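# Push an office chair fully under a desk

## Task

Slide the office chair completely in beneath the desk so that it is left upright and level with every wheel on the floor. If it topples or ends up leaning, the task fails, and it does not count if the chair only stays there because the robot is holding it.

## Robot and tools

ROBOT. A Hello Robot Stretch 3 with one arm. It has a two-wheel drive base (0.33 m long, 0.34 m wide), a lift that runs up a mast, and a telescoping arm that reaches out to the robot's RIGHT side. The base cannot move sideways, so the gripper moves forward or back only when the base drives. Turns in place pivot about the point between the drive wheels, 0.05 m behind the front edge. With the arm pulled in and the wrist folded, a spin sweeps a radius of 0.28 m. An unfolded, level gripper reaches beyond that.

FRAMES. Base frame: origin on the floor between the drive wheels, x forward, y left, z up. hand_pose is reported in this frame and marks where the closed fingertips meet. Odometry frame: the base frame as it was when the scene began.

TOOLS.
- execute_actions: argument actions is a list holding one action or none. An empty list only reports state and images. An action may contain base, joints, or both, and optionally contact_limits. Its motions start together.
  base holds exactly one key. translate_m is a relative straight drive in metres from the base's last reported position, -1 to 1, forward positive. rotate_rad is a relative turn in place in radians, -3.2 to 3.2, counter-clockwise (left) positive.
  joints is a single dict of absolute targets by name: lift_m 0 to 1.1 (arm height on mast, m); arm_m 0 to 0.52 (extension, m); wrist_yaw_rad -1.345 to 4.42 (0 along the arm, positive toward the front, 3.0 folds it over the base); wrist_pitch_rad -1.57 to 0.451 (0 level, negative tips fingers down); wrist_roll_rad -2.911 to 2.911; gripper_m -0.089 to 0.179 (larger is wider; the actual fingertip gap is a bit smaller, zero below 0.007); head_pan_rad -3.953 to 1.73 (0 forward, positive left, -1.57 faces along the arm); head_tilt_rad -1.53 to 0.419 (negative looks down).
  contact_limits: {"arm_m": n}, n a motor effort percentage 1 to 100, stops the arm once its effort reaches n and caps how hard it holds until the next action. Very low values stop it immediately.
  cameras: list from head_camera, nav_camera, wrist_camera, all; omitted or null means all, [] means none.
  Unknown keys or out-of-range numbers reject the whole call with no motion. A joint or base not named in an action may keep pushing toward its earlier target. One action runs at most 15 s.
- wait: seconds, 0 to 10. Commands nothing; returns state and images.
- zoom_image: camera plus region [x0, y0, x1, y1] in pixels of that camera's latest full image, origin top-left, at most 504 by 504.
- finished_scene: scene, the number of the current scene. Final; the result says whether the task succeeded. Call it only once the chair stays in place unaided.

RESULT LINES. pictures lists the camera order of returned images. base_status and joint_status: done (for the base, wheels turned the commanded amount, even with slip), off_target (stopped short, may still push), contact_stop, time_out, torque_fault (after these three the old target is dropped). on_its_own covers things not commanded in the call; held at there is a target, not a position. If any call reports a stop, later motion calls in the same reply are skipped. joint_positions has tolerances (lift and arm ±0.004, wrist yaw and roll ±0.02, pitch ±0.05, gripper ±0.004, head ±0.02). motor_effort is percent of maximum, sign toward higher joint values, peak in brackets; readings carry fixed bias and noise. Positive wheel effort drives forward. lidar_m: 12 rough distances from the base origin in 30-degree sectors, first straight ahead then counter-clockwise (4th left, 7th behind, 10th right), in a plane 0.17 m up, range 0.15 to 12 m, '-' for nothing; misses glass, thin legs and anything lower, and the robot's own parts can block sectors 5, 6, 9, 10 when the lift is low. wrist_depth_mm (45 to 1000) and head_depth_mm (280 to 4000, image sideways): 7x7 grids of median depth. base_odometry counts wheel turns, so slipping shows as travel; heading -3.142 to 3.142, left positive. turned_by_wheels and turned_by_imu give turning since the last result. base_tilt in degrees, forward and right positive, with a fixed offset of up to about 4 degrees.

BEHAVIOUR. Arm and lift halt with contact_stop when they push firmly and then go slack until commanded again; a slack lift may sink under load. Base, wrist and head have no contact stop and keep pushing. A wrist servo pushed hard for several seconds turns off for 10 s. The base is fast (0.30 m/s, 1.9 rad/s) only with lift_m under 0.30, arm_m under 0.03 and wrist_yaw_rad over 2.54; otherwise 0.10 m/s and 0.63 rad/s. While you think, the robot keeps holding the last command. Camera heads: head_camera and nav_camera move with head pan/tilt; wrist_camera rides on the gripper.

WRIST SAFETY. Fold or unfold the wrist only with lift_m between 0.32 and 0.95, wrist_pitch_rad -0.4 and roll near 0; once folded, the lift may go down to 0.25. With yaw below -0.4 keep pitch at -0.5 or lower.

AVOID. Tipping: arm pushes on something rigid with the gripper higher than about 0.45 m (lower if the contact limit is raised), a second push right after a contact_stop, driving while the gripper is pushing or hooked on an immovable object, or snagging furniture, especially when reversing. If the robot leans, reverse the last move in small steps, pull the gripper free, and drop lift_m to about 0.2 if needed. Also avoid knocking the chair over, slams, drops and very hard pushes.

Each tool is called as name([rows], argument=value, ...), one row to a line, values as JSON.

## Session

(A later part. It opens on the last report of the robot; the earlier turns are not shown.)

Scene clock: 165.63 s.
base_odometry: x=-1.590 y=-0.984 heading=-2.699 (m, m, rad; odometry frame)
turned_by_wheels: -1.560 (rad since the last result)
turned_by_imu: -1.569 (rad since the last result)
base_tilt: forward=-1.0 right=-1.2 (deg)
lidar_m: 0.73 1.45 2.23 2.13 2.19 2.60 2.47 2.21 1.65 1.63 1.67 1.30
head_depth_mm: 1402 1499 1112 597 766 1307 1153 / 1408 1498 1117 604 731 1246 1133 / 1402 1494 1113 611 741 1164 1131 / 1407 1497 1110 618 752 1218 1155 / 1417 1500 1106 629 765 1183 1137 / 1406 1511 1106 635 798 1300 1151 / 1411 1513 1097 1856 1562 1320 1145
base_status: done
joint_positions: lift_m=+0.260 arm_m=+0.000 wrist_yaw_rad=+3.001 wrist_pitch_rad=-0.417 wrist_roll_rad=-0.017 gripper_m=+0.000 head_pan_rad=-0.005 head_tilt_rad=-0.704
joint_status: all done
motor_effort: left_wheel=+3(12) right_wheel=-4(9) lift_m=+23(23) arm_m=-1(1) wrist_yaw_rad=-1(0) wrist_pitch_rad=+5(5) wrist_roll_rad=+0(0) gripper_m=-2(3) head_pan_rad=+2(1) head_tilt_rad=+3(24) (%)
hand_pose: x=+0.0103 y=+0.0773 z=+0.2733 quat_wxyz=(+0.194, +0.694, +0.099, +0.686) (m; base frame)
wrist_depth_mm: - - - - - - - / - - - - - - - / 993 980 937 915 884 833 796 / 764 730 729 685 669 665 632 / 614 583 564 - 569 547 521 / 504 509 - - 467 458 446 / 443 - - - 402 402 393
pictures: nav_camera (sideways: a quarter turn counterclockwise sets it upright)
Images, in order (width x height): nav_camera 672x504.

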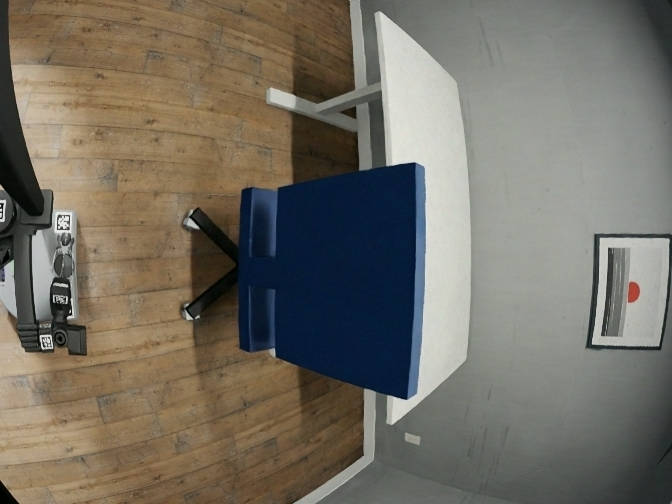

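execute_actions([
  {"base":{"rotate_rad":0.06}},
], cameras=[])

execute_actions([
  {"base":{"translate_m":0.8}},
], cameras=["nav_camera"])

Scene clock: 166.90 s.
base_odometry: x=-1.590 y=-0.984 heading=-2.639 (m, m, rad; odometry frame)
turned_by_wheels: +0.060 (rad since the last result)
turned_by_imu: +0.060 (rad since the last result)
base_tilt: forward=-1.1 right=-1.3 (deg)
lidar_m: 0.74 1.44 2.20 2.13 2.22 2.54 2.47 2.21 1.65 1.63 1.69 1.30
head_depth_mm: 1383 1498 1113 586 702 1277 1158 / 1399 1508 1112 598 717 907 1129 / 1397 1497 1110 611 740 1175 1151 / 1407 1505 1103 624 756 1216 1148 / 1411 1518 1102 636 776 1244 1150 / 1423 1536 1101 685 1535 1323 1151 / 1434 1544 1152 1876 1548 1330 1146
base_status: done
joint_positions: lift_m=+0.260 arm_m=+0.000 wrist_yaw_rad=+3.001 wrist_pitch_rad=-0.417 wrist_roll_rad=-0.017 gripper_m=+0.000 head_pan_rad=-0.005 head_tilt_rad=-0.704
joint_status: not commanded
motor_effort: left_wheel=-2(4) right_wheel=+3(2) lift_m=+23(23) arm_m=-1(1) wrist_yaw_rad=+0(1) wrist_pitch_rad=+5(5) wrist_roll_rad=+0(0) gripper_m=-2(2) head_pan_rad=+2(1) head_tilt_rad=+3(3) (%)
hand_pose: x=+0.0103 y=+0.0773 z=+0.2733 quat_wxyz=(+0.194, +0.694, +0.099, +0.686) (m; base frame)
wrist_depth_mm: - - - - - - - / - - - - - - - / - 963 961 889 890 848 830 / 764 733 728 702 670 652 637 / 605 589 556 - 567 544 524 / 499 508 - - 471 455 446 / 442 - - - 402 394 391
pictures: none
No camera images: the call's "cameras" was empty. Leave "cameras" out to get every camera's image.

Scene clock: 172.47 s.
base_odometry: x=-2.291 y=-1.369 heading=-2.639 (m, m, rad; odometry frame)
turned_by_wheels: +0.000 (rad since the last result)
turned_by_imu: -0.042 (rad since the last result)
base_tilt: forward=-1.1 right=-1.4 (deg)
lidar_m: 0.28 0.92 0.87 2.13 2.18 2.95 3.25 2.22 1.70 1.62 0.64 0.28
head_depth_mm: 722 811 933 862 702 591 511 / 722 817 936 864 701 590 510 / 724 815 933 863 700 589 510 / 727 819 939 861 699 589 509 / 730 821 943 858 697 587 509 / 730 824 945 859 698 588 508 / 732 826 944 855 695 588 509
base_status: translate_m off_target (by the wheels' count: +0.7999 of +0.8000)
joint_positions: lift_m=+0.260 arm_m=+0.000 wrist_yaw_rad=+2.999 wrist_pitch_rad=-0.417 wrist_roll_rad=-0.016 gripper_m=+0.000 head_pan_rad=-0.005 head_tilt_rad=-0.698
joint_status: not commanded
on_its_own: left_wheel is at rest, and its effort (+20) is outside its rest range (-18 to +18)
motor_effort: left_wheel=+20(96) right_wheel=+12(61) lift_m=+24(24) arm_m=-2(4) wrist_yaw_rad=+0(14) wrist_pitch_rad=+5(5) wrist_roll_rad=+0(0) gripper_m=-2(3) head_pan_rad=+1(1) head_tilt_rad=+0(3) (%)
hand_pose: x=+0.0106 y=+0.0770 z=+0.2734 quat_wxyz=(+0.195, +0.695, +0.099, +0.686) (m; base frame)
wrist_depth_mm: - - - - - - 885 / - - - - - - 920 / - 942 944 868 872 839 828 / 748 736 718 689 673 645 640 / 600 589 - - 573 534 529 / 499 512 - - 470 456 442 / 441 - - - 307 306 391
pictures: nav_camera (sideways: a quarter turn counterclockwise sets it upright)
Images, in order (width x height): nav_camera 672x504.

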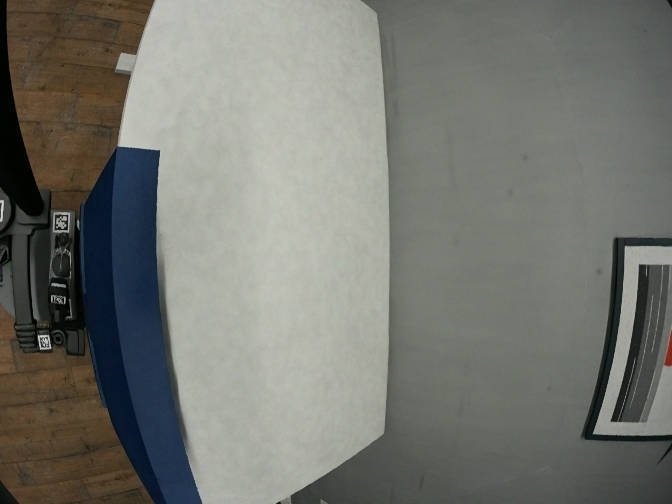

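execute_actions([
  {"base":{"translate_m":0.08}},
], cameras=[])

execute_actions([
  {"base":{"translate_m":-0.7}},
], cameras=["nav_camera","head_camera"])

Scene clock: 174.40 s.
base_odometry: x=-2.361 y=-1.408 heading=-2.639 (m, m, rad; odometry frame)
turned_by_wheels: +0.000 (rad since the last result)
turned_by_imu: -0.015 (rad since the last result)
base_tilt: forward=-1.2 right=-1.4 (deg)
lidar_m: 0.29 0.90 0.86 2.12 2.16 2.89 3.27 2.22 1.72 1.63 0.63 0.28
head_depth_mm: 717 808 928 865 704 591 512 / 717 809 927 868 702 589 511 / 717 807 926 865 701 590 510 / 718 809 932 858 698 589 508 / 719 811 929 861 700 590 509 / 720 812 933 855 699 587 510 / 720 811 929 859 700 586 508
base_status: translate_m off_target (by the wheels' count: +0.0796 of +0.0800)
joint_positions: lift_m=+0.260 arm_m=+0.000 wrist_yaw_rad=+2.989 wrist_pitch_rad=-0.416 wrist_roll_rad=-0.016 gripper_m=+0.000 head_pan_rad=-0.005 head_tilt_rad=-0.698
joint_status: not commanded
on_its_own: left_wheel is at rest, and its effort (+38) is outside its rest range (-18 to +18); right_wheel is at rest, and its effort (+59) is outside its rest range (-18 to +18)
motor_effort: left_wheel=+38(81) right_wheel=+59(74) lift_m=+24(24) arm_m=-2(3) wrist_yaw_rad=+7(12) wrist_pitch_rad=+5(5) wrist_roll_rad=-1(1) gripper_m=-2(2) head_pan_rad=+2(2) head_tilt_rad=-1(1) (%)
hand_pose: x=+0.0128 y=+0.0768 z=+0.2735 quat_wxyz=(+0.198, +0.695, +0.095, +0.685) (m; base frame)
wrist_depth_mm: - - - - - - 892 / - - - - - - 884 / 999 948 943 862 887 867 798 / 762 747 709 690 676 666 634 / 605 581 562 - 564 539 515 / 504 507 - - 468 451 436 / 442 - - - 307 381 390
pictures: none
No camera images: the call's "cameras" was empty. Leave "cameras" out to get every camera's image.

Scene clock: 178.43 s.
base_odometry: x=-1.748 y=-1.070 heading=-2.639 (m, m, rad; odometry frame)
turned_by_wheels: +0.000 (rad since the last result)
turned_by_imu: -0.005 (rad since the last result)
base_tilt: forward=-1.1 right=-1.3 (deg)
lidar_m: 0.97 1.34 2.12 2.08 2.15 2.70 2.57 2.32 1.75 1.67 1.71 1.23
head_depth_mm: 1320 1434 770 904 1473 1336 1155 / 1311 1433 773 910 1455 1312 1154 / 1316 1432 776 906 1383 1314 1155 / 1311 1434 777 911 1382 1328 1149 / 1317 1437 989 1133 1537 1327 1149 / 1309 1435 1111 1812 1574 1328 1152 / 1324 1436 1110 1822 1577 1330 1152
base_status: done
joint_positions: lift_m=+0.260 arm_m=+0.000 wrist_yaw_rad=+2.999 wrist_pitch_rad=-0.416 wrist_roll_rad=-0.016 gripper_m=+0.000 head_pan_rad=-0.005 head_tilt_rad=-0.698
joint_status: not commanded
motor_effort: left_wheel=+0(35) right_wheel=+0(52) lift_m=+24(24) arm_m=-2(2) wrist_yaw_rad=+0(7) wrist_pitch_rad=+5(5) wrist_roll_rad=+0(0) gripper_m=-2(2) head_pan_rad=+1(2) head_tilt_rad=+1(0) (%)
hand_pose: x=+0.0106 y=+0.0771 z=+0.2735 quat_wxyz=(+0.194, +0.695, +0.098, +0.686) (m; base frame)
wrist_depth_mm: - - - - - - - / - - - - - - - / - - 938 912 871 863 823 / 759 710 717 700 682 661 635 / 597 583 - - 564 540 524 / 504 501 - - 470 460 447 / 442 - - - 405 398 390
pictures: head_camera (sideways: a quarter turn clockwise sets it upright), nav_camera (sideways: a quarter turn counterclockwise sets it upright)
Images, in order (width x height): head_camera 896x504, nav_camera 672x504.

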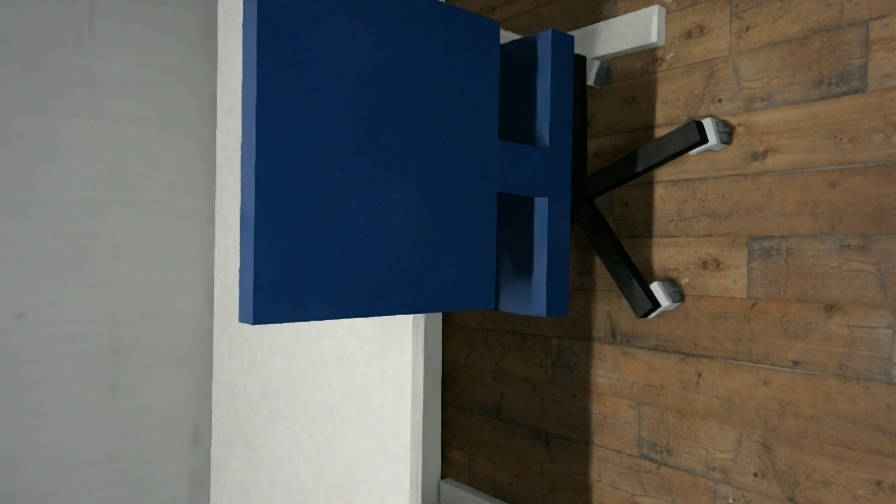

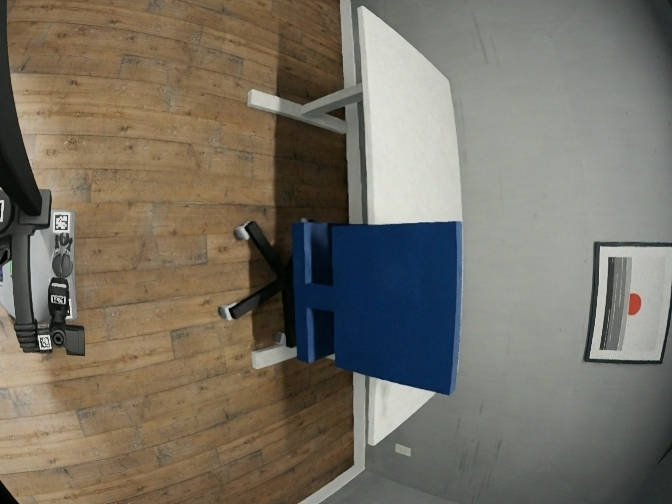

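execute_actions([
  {"base":{"rotate_rad":-0.9}},
], cameras=[])

execute_actions([
  {"base":{"translate_m":0.6}},
], cameras=[])

execute_actions([
  {"base":{"rotate_rad":1.6}},
], cameras=["nav_camera"])

execute_actions([
  {"base":{"translate_m":0.5}},
], cameras=["nav_camera"])

Scene clock: 180.43 s.
base_odometry: x=-1.748 y=-1.070 heading=+2.744 (m, m, rad; odometry frame)
turned_by_wheels: -0.900 (rad since the last result)
turned_by_imu: -0.905 (rad since the last result)
base_tilt: forward=-1.0 right=-1.3 (deg)
lidar_m: 1.78 1.22 0.97 1.34 2.11 2.08 2.24 2.60 2.57 2.13 1.70 1.67
head_depth_mm: 1449 1607 1765 1912 1596 1341 1159 / 1551 1718 1920 1972 1592 1335 1158 / 1665 1837 2076 1957 1589 1337 1157 / 1798 2020 2261 1966 1596 1334 1158 / 1891 2083 2326 1944 1584 1329 1148 / 1719 1890 2047 1931 1586 1322 1152 / 1575 1713 1113 1874 1465 1322 1152
base_status: done
joint_positions: lift_m=+0.260 arm_m=+0.000 wrist_yaw_rad=+2.999 wrist_pitch_rad=-0.416 wrist_roll_rad=-0.016 gripper_m=+0.000 head_pan_rad=-0.005 head_tilt_rad=-0.698
joint_status: not commanded
motor_effort: left_wheel=+4(11) right_wheel=-5(9) lift_m=+24(25) arm_m=-2(2) wrist_yaw_rad=+0(0) wrist_pitch_rad=+5(5) wrist_roll_rad=-1(0) gripper_m=-3(2) head_pan_rad=+1(2) head_tilt_rad=-1(1) (%)
hand_pose: x=+0.0106 y=+0.0771 z=+0.2735 quat_wxyz=(+0.194, +0.695, +0.098, +0.686) (m; base frame)
wrist_depth_mm: - - - - - - - / - - - - - 930 802 / - 959 954 915 824 877 726 / 755 720 715 709 671 659 612 / 604 590 - - 572 538 522 / 507 502 - - 461 458 450 / 445 - - - 402 401 388
pictures: none
No camera images: the call's "cameras" was empty. Leave "cameras" out to get every camera's image.

Scene clock: 184.07 s.
base_odometry: x=-2.301 y=-0.839 heading=+2.745 (m, m, rad; odometry frame)
turned_by_wheels: +0.000 (rad since the last result)
turned_by_imu: +0.004 (rad since the last result)
base_tilt: forward=-1.0 right=-1.3 (deg)
lidar_m: 1.26 1.25 0.77 0.70 1.94 2.56 2.76 2.96 2.92 1.54 1.20 1.18
head_depth_mm: 1022 1124 1244 1396 1524 1333 1161 / 1094 1209 1356 1537 1577 1340 1158 / 1167 1303 1474 1698 1578 1329 1159 / 1266 1426 1619 1838 1588 1333 1157 / 1371 1551 1775 1942 1569 1341 1146 / 1332 1468 1636 1798 1584 1330 1156 / 1217 1327 1460 1633 1584 1328 1146
base_status: done
joint_positions: lift_m=+0.260 arm_m=+0.000 wrist_yaw_rad=+2.999 wrist_pitch_rad=-0.416 wrist_roll_rad=-0.016 gripper_m=+0.000 head_pan_rad=-0.005 head_tilt_rad=-0.698
joint_status: not commanded
motor_effort: left_wheel=+3(13) right_wheel=-4(8) lift_m=+24(24) arm_m=-2(2) wrist_yaw_rad=+0(1) wrist_pitch_rad=+5(5) wrist_roll_rad=+0(1) gripper_m=-2(3) head_pan_rad=+1(1) head_tilt_rad=-1(0) (%)
hand_pose: x=+0.0106 y=+0.0771 z=+0.2735 quat_wxyz=(+0.194, +0.695, +0.098, +0.686) (m; base frame)
wrist_depth_mm: - - - - - - 947 / - - - - - - 992 / 993 987 810 784 730 775 814 / 768 719 737 640 665 629 643 / 602 583 - - 570 540 533 / 503 511 - - 467 451 454 / 438 - - - 402 398 390
pictures: none
No camera images: the call's "cameras" was empty. Leave "cameras" out to get every camera's image.

Scene clock: 186.33 s.
base_odometry: x=-2.301 y=-0.839 heading=-1.939 (m, m, rad; odometry frame)
turned_by_wheels: +1.600 (rad since the last result)
turned_by_imu: +1.609 (rad since the last result)
base_tilt: forward=-1.0 right=-1.3 (deg)
lidar_m: 0.70 1.43 2.56 2.80 2.95 2.38 1.51 1.20 1.18 1.28 1.25 0.77
head_depth_mm: 1078 1188 1127 789 665 1251 1124 / 1157 1277 1127 501 558 798 1133 / 1244 1366 1125 538 634 834 1136 / 1347 1464 1124 608 736 1246 1107 / 1474 1554 632 699 934 1272 1155 / 1616 1678 687 917 1566 1334 1153 / 1805 2016 1113 1932 1576 1334 1153
base_status: done
joint_positions: lift_m=+0.260 arm_m=+0.000 wrist_yaw_rad=+2.999 wrist_pitch_rad=-0.416 wrist_roll_rad=-0.016 gripper_m=+0.000 head_pan_rad=-0.005 head_tilt_rad=-0.698
joint_status: not commanded
motor_effort: left_wheel=-4(10) right_wheel=+4(13) lift_m=+24(24) arm_m=-2(2) wrist_yaw_rad=+1(0) wrist_pitch_rad=+5(5) wrist_roll_rad=+0(0) gripper_m=-3(3) head_pan_rad=+2(2) head_tilt_rad=-1(1) (%)
hand_pose: x=+0.0106 y=+0.0771 z=+0.2735 quat_wxyz=(+0.194, +0.695, +0.098, +0.686) (m; base frame)
wrist_depth_mm: - - - - - - - / - - - - - - - / 998 963 947 892 871 849 816 / 759 732 733 699 686 657 656 / 594 584 - - 562 546 521 / 497 511 - - 466 454 452 / 440 - - - 405 397 393
pictures: nav_camera (sideways: a quarter turn counterclockwise sets it upright)
Images, in order (width x height): nav_camera 672x504.

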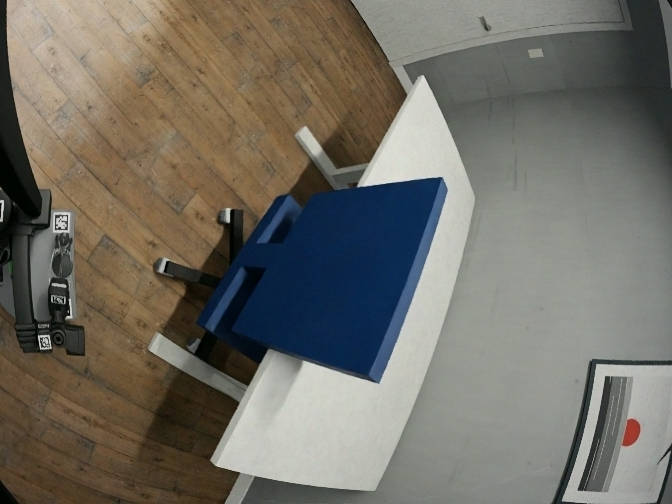

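Scene clock: 189.90 s.
base_odometry: x=-2.481 y=-1.305 heading=-1.938 (m, m, rad; odometry frame)
turned_by_wheels: +0.001 (rad since the last result)
turned_by_imu: -0.596 (rad since the last result)
base_tilt: forward=-1.1 right=-1.4 (deg)
lidar_m: 0.91 0.39 1.09 2.36 2.50 3.32 3.23 1.88 1.42 1.39 1.23 0.51
head_depth_mm: 727 814 928 867 702 590 510 / 735 830 944 864 701 591 511 / 743 834 955 859 699 590 509 / 752 848 966 861 701 589 509 / 760 858 983 860 698 589 510 / 768 870 989 856 696 589 509 / 779 885 994 854 698 588 508
base_status: translate_m off_target (by the wheels' count: +0.4998 of +0.5000)
joint_positions: lift_m=+0.260 arm_m=+0.000 wrist_yaw_rad=+3.000 wrist_pitch_rad=-0.417 wrist_roll_rad=-0.016 gripper_m=+0.000 head_pan_rad=-0.004 head_tilt_rad=-0.698
joint_status: not commanded
on_its_own: left_wheel is at rest, and its effort (+35) is outside its rest range (-18 to +18)
motor_effort: left_wheel=+35(96) right_wheel=+13(86) lift_m=+28(30) arm_m=+1(5) wrist_yaw_rad=+0(12) wrist_pitch_rad=+5(5) wrist_roll_rad=-1(1) gripper_m=-3(2) head_pan_rad=+1(1) head_tilt_rad=-2(4) (%)
hand_pose: x=+0.0104 y=+0.0775 z=+0.2731 quat_wxyz=(+0.195, +0.695, +0.099, +0.685) (m; base frame)
wrist_depth_mm: - - - - - - - / - - - - - - - / 991 964 950 921 885 798 346 / 778 717 728 676 537 491 377 / 604 598 - - 568 453 378 / 493 508 - - 470 342 434 / 438 - - - 340 377 393
pictures: nav_camera (sideways: a quarter turn counterclockwise sets it upright)
Images, in order (width x height): nav_camera 672x504.

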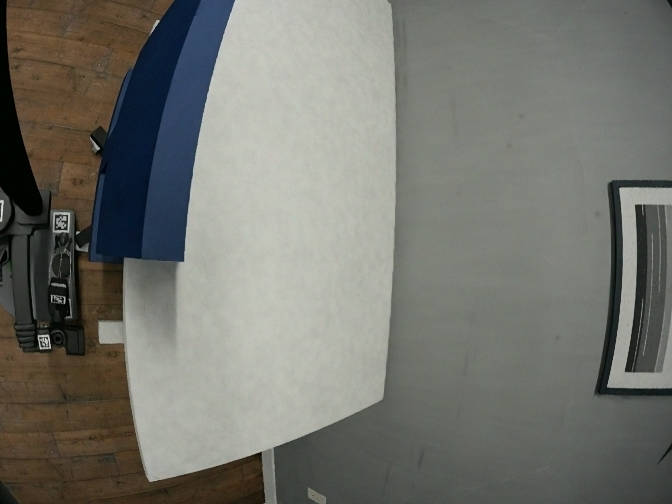

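The robot caught the foot, but the chair moved left and its backrest touches the desk.

execute_actions([
  {"base":{"translate_m":-0.7}},
], cameras=["nav_camera"])

Scene clock: 194.00 s.
base_odometry: x=-2.230 y=-0.651 heading=-1.938 (m, m, rad; odometry frame)
turned_by_wheels: +0.000 (rad since the last result)
turned_by_imu: -0.005 (rad since the last result)
base_tilt: forward=-1.0 right=-1.3 (deg)
lidar_m: 1.04 1.55 2.41 2.39 2.55 2.60 2.54 1.49 1.39 1.36 1.42 1.65
head_depth_mm: 1310 1441 1128 1784 1578 1339 1158 / 1328 1433 1123 1476 1557 1340 1163 / 1342 1456 1121 1827 1593 1334 1163 / 1356 1473 1026 1129 1534 1311 1155 / 1375 1482 826 975 1457 1334 1157 / 1385 1504 837 993 1458 1335 1155 / 1400 1501 855 1012 1533 1327 1148
base_status: done
joint_positions: lift_m=+0.260 arm_m=+0.000 wrist_yaw_rad=+3.000 wrist_pitch_rad=-0.417 wrist_roll_rad=-0.016 gripper_m=+0.000 head_pan_rad=-0.004 head_tilt_rad=-0.698
joint_status: not commanded
motor_effort: left_wheel=+0(28) right_wheel=+0(9) lift_m=+29(28) arm_m=+1(2) wrist_yaw_rad=+1(1) wrist_pitch_rad=+5(5) wrist_roll_rad=-1(1) gripper_m=-2(3) head_pan_rad=+1(1) head_tilt_rad=-2(3) (%)
hand_pose: x=+0.0104 y=+0.0775 z=+0.2731 quat_wxyz=(+0.195, +0.695, +0.099, +0.685) (m; base frame)
wrist_depth_mm: - - - - - - - / - - - - - - - / - 976 944 895 877 855 797 / 771 731 726 688 685 659 635 / 599 594 - - 559 543 535 / 510 516 - - 467 451 444 / 446 - - - 401 396 390
pictures: nav_camera (sideways: a quarter turn counterclockwise sets it upright)
Images, in order (width x height): nav_camera 672x504.

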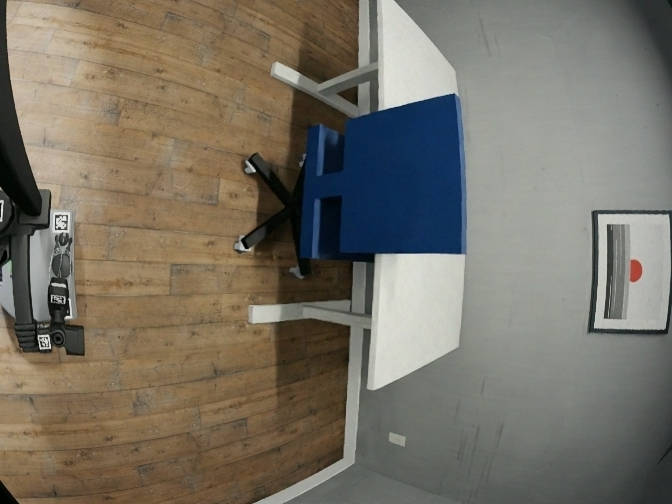

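finished_scene(scene=1)

The scene is finished: the task was done.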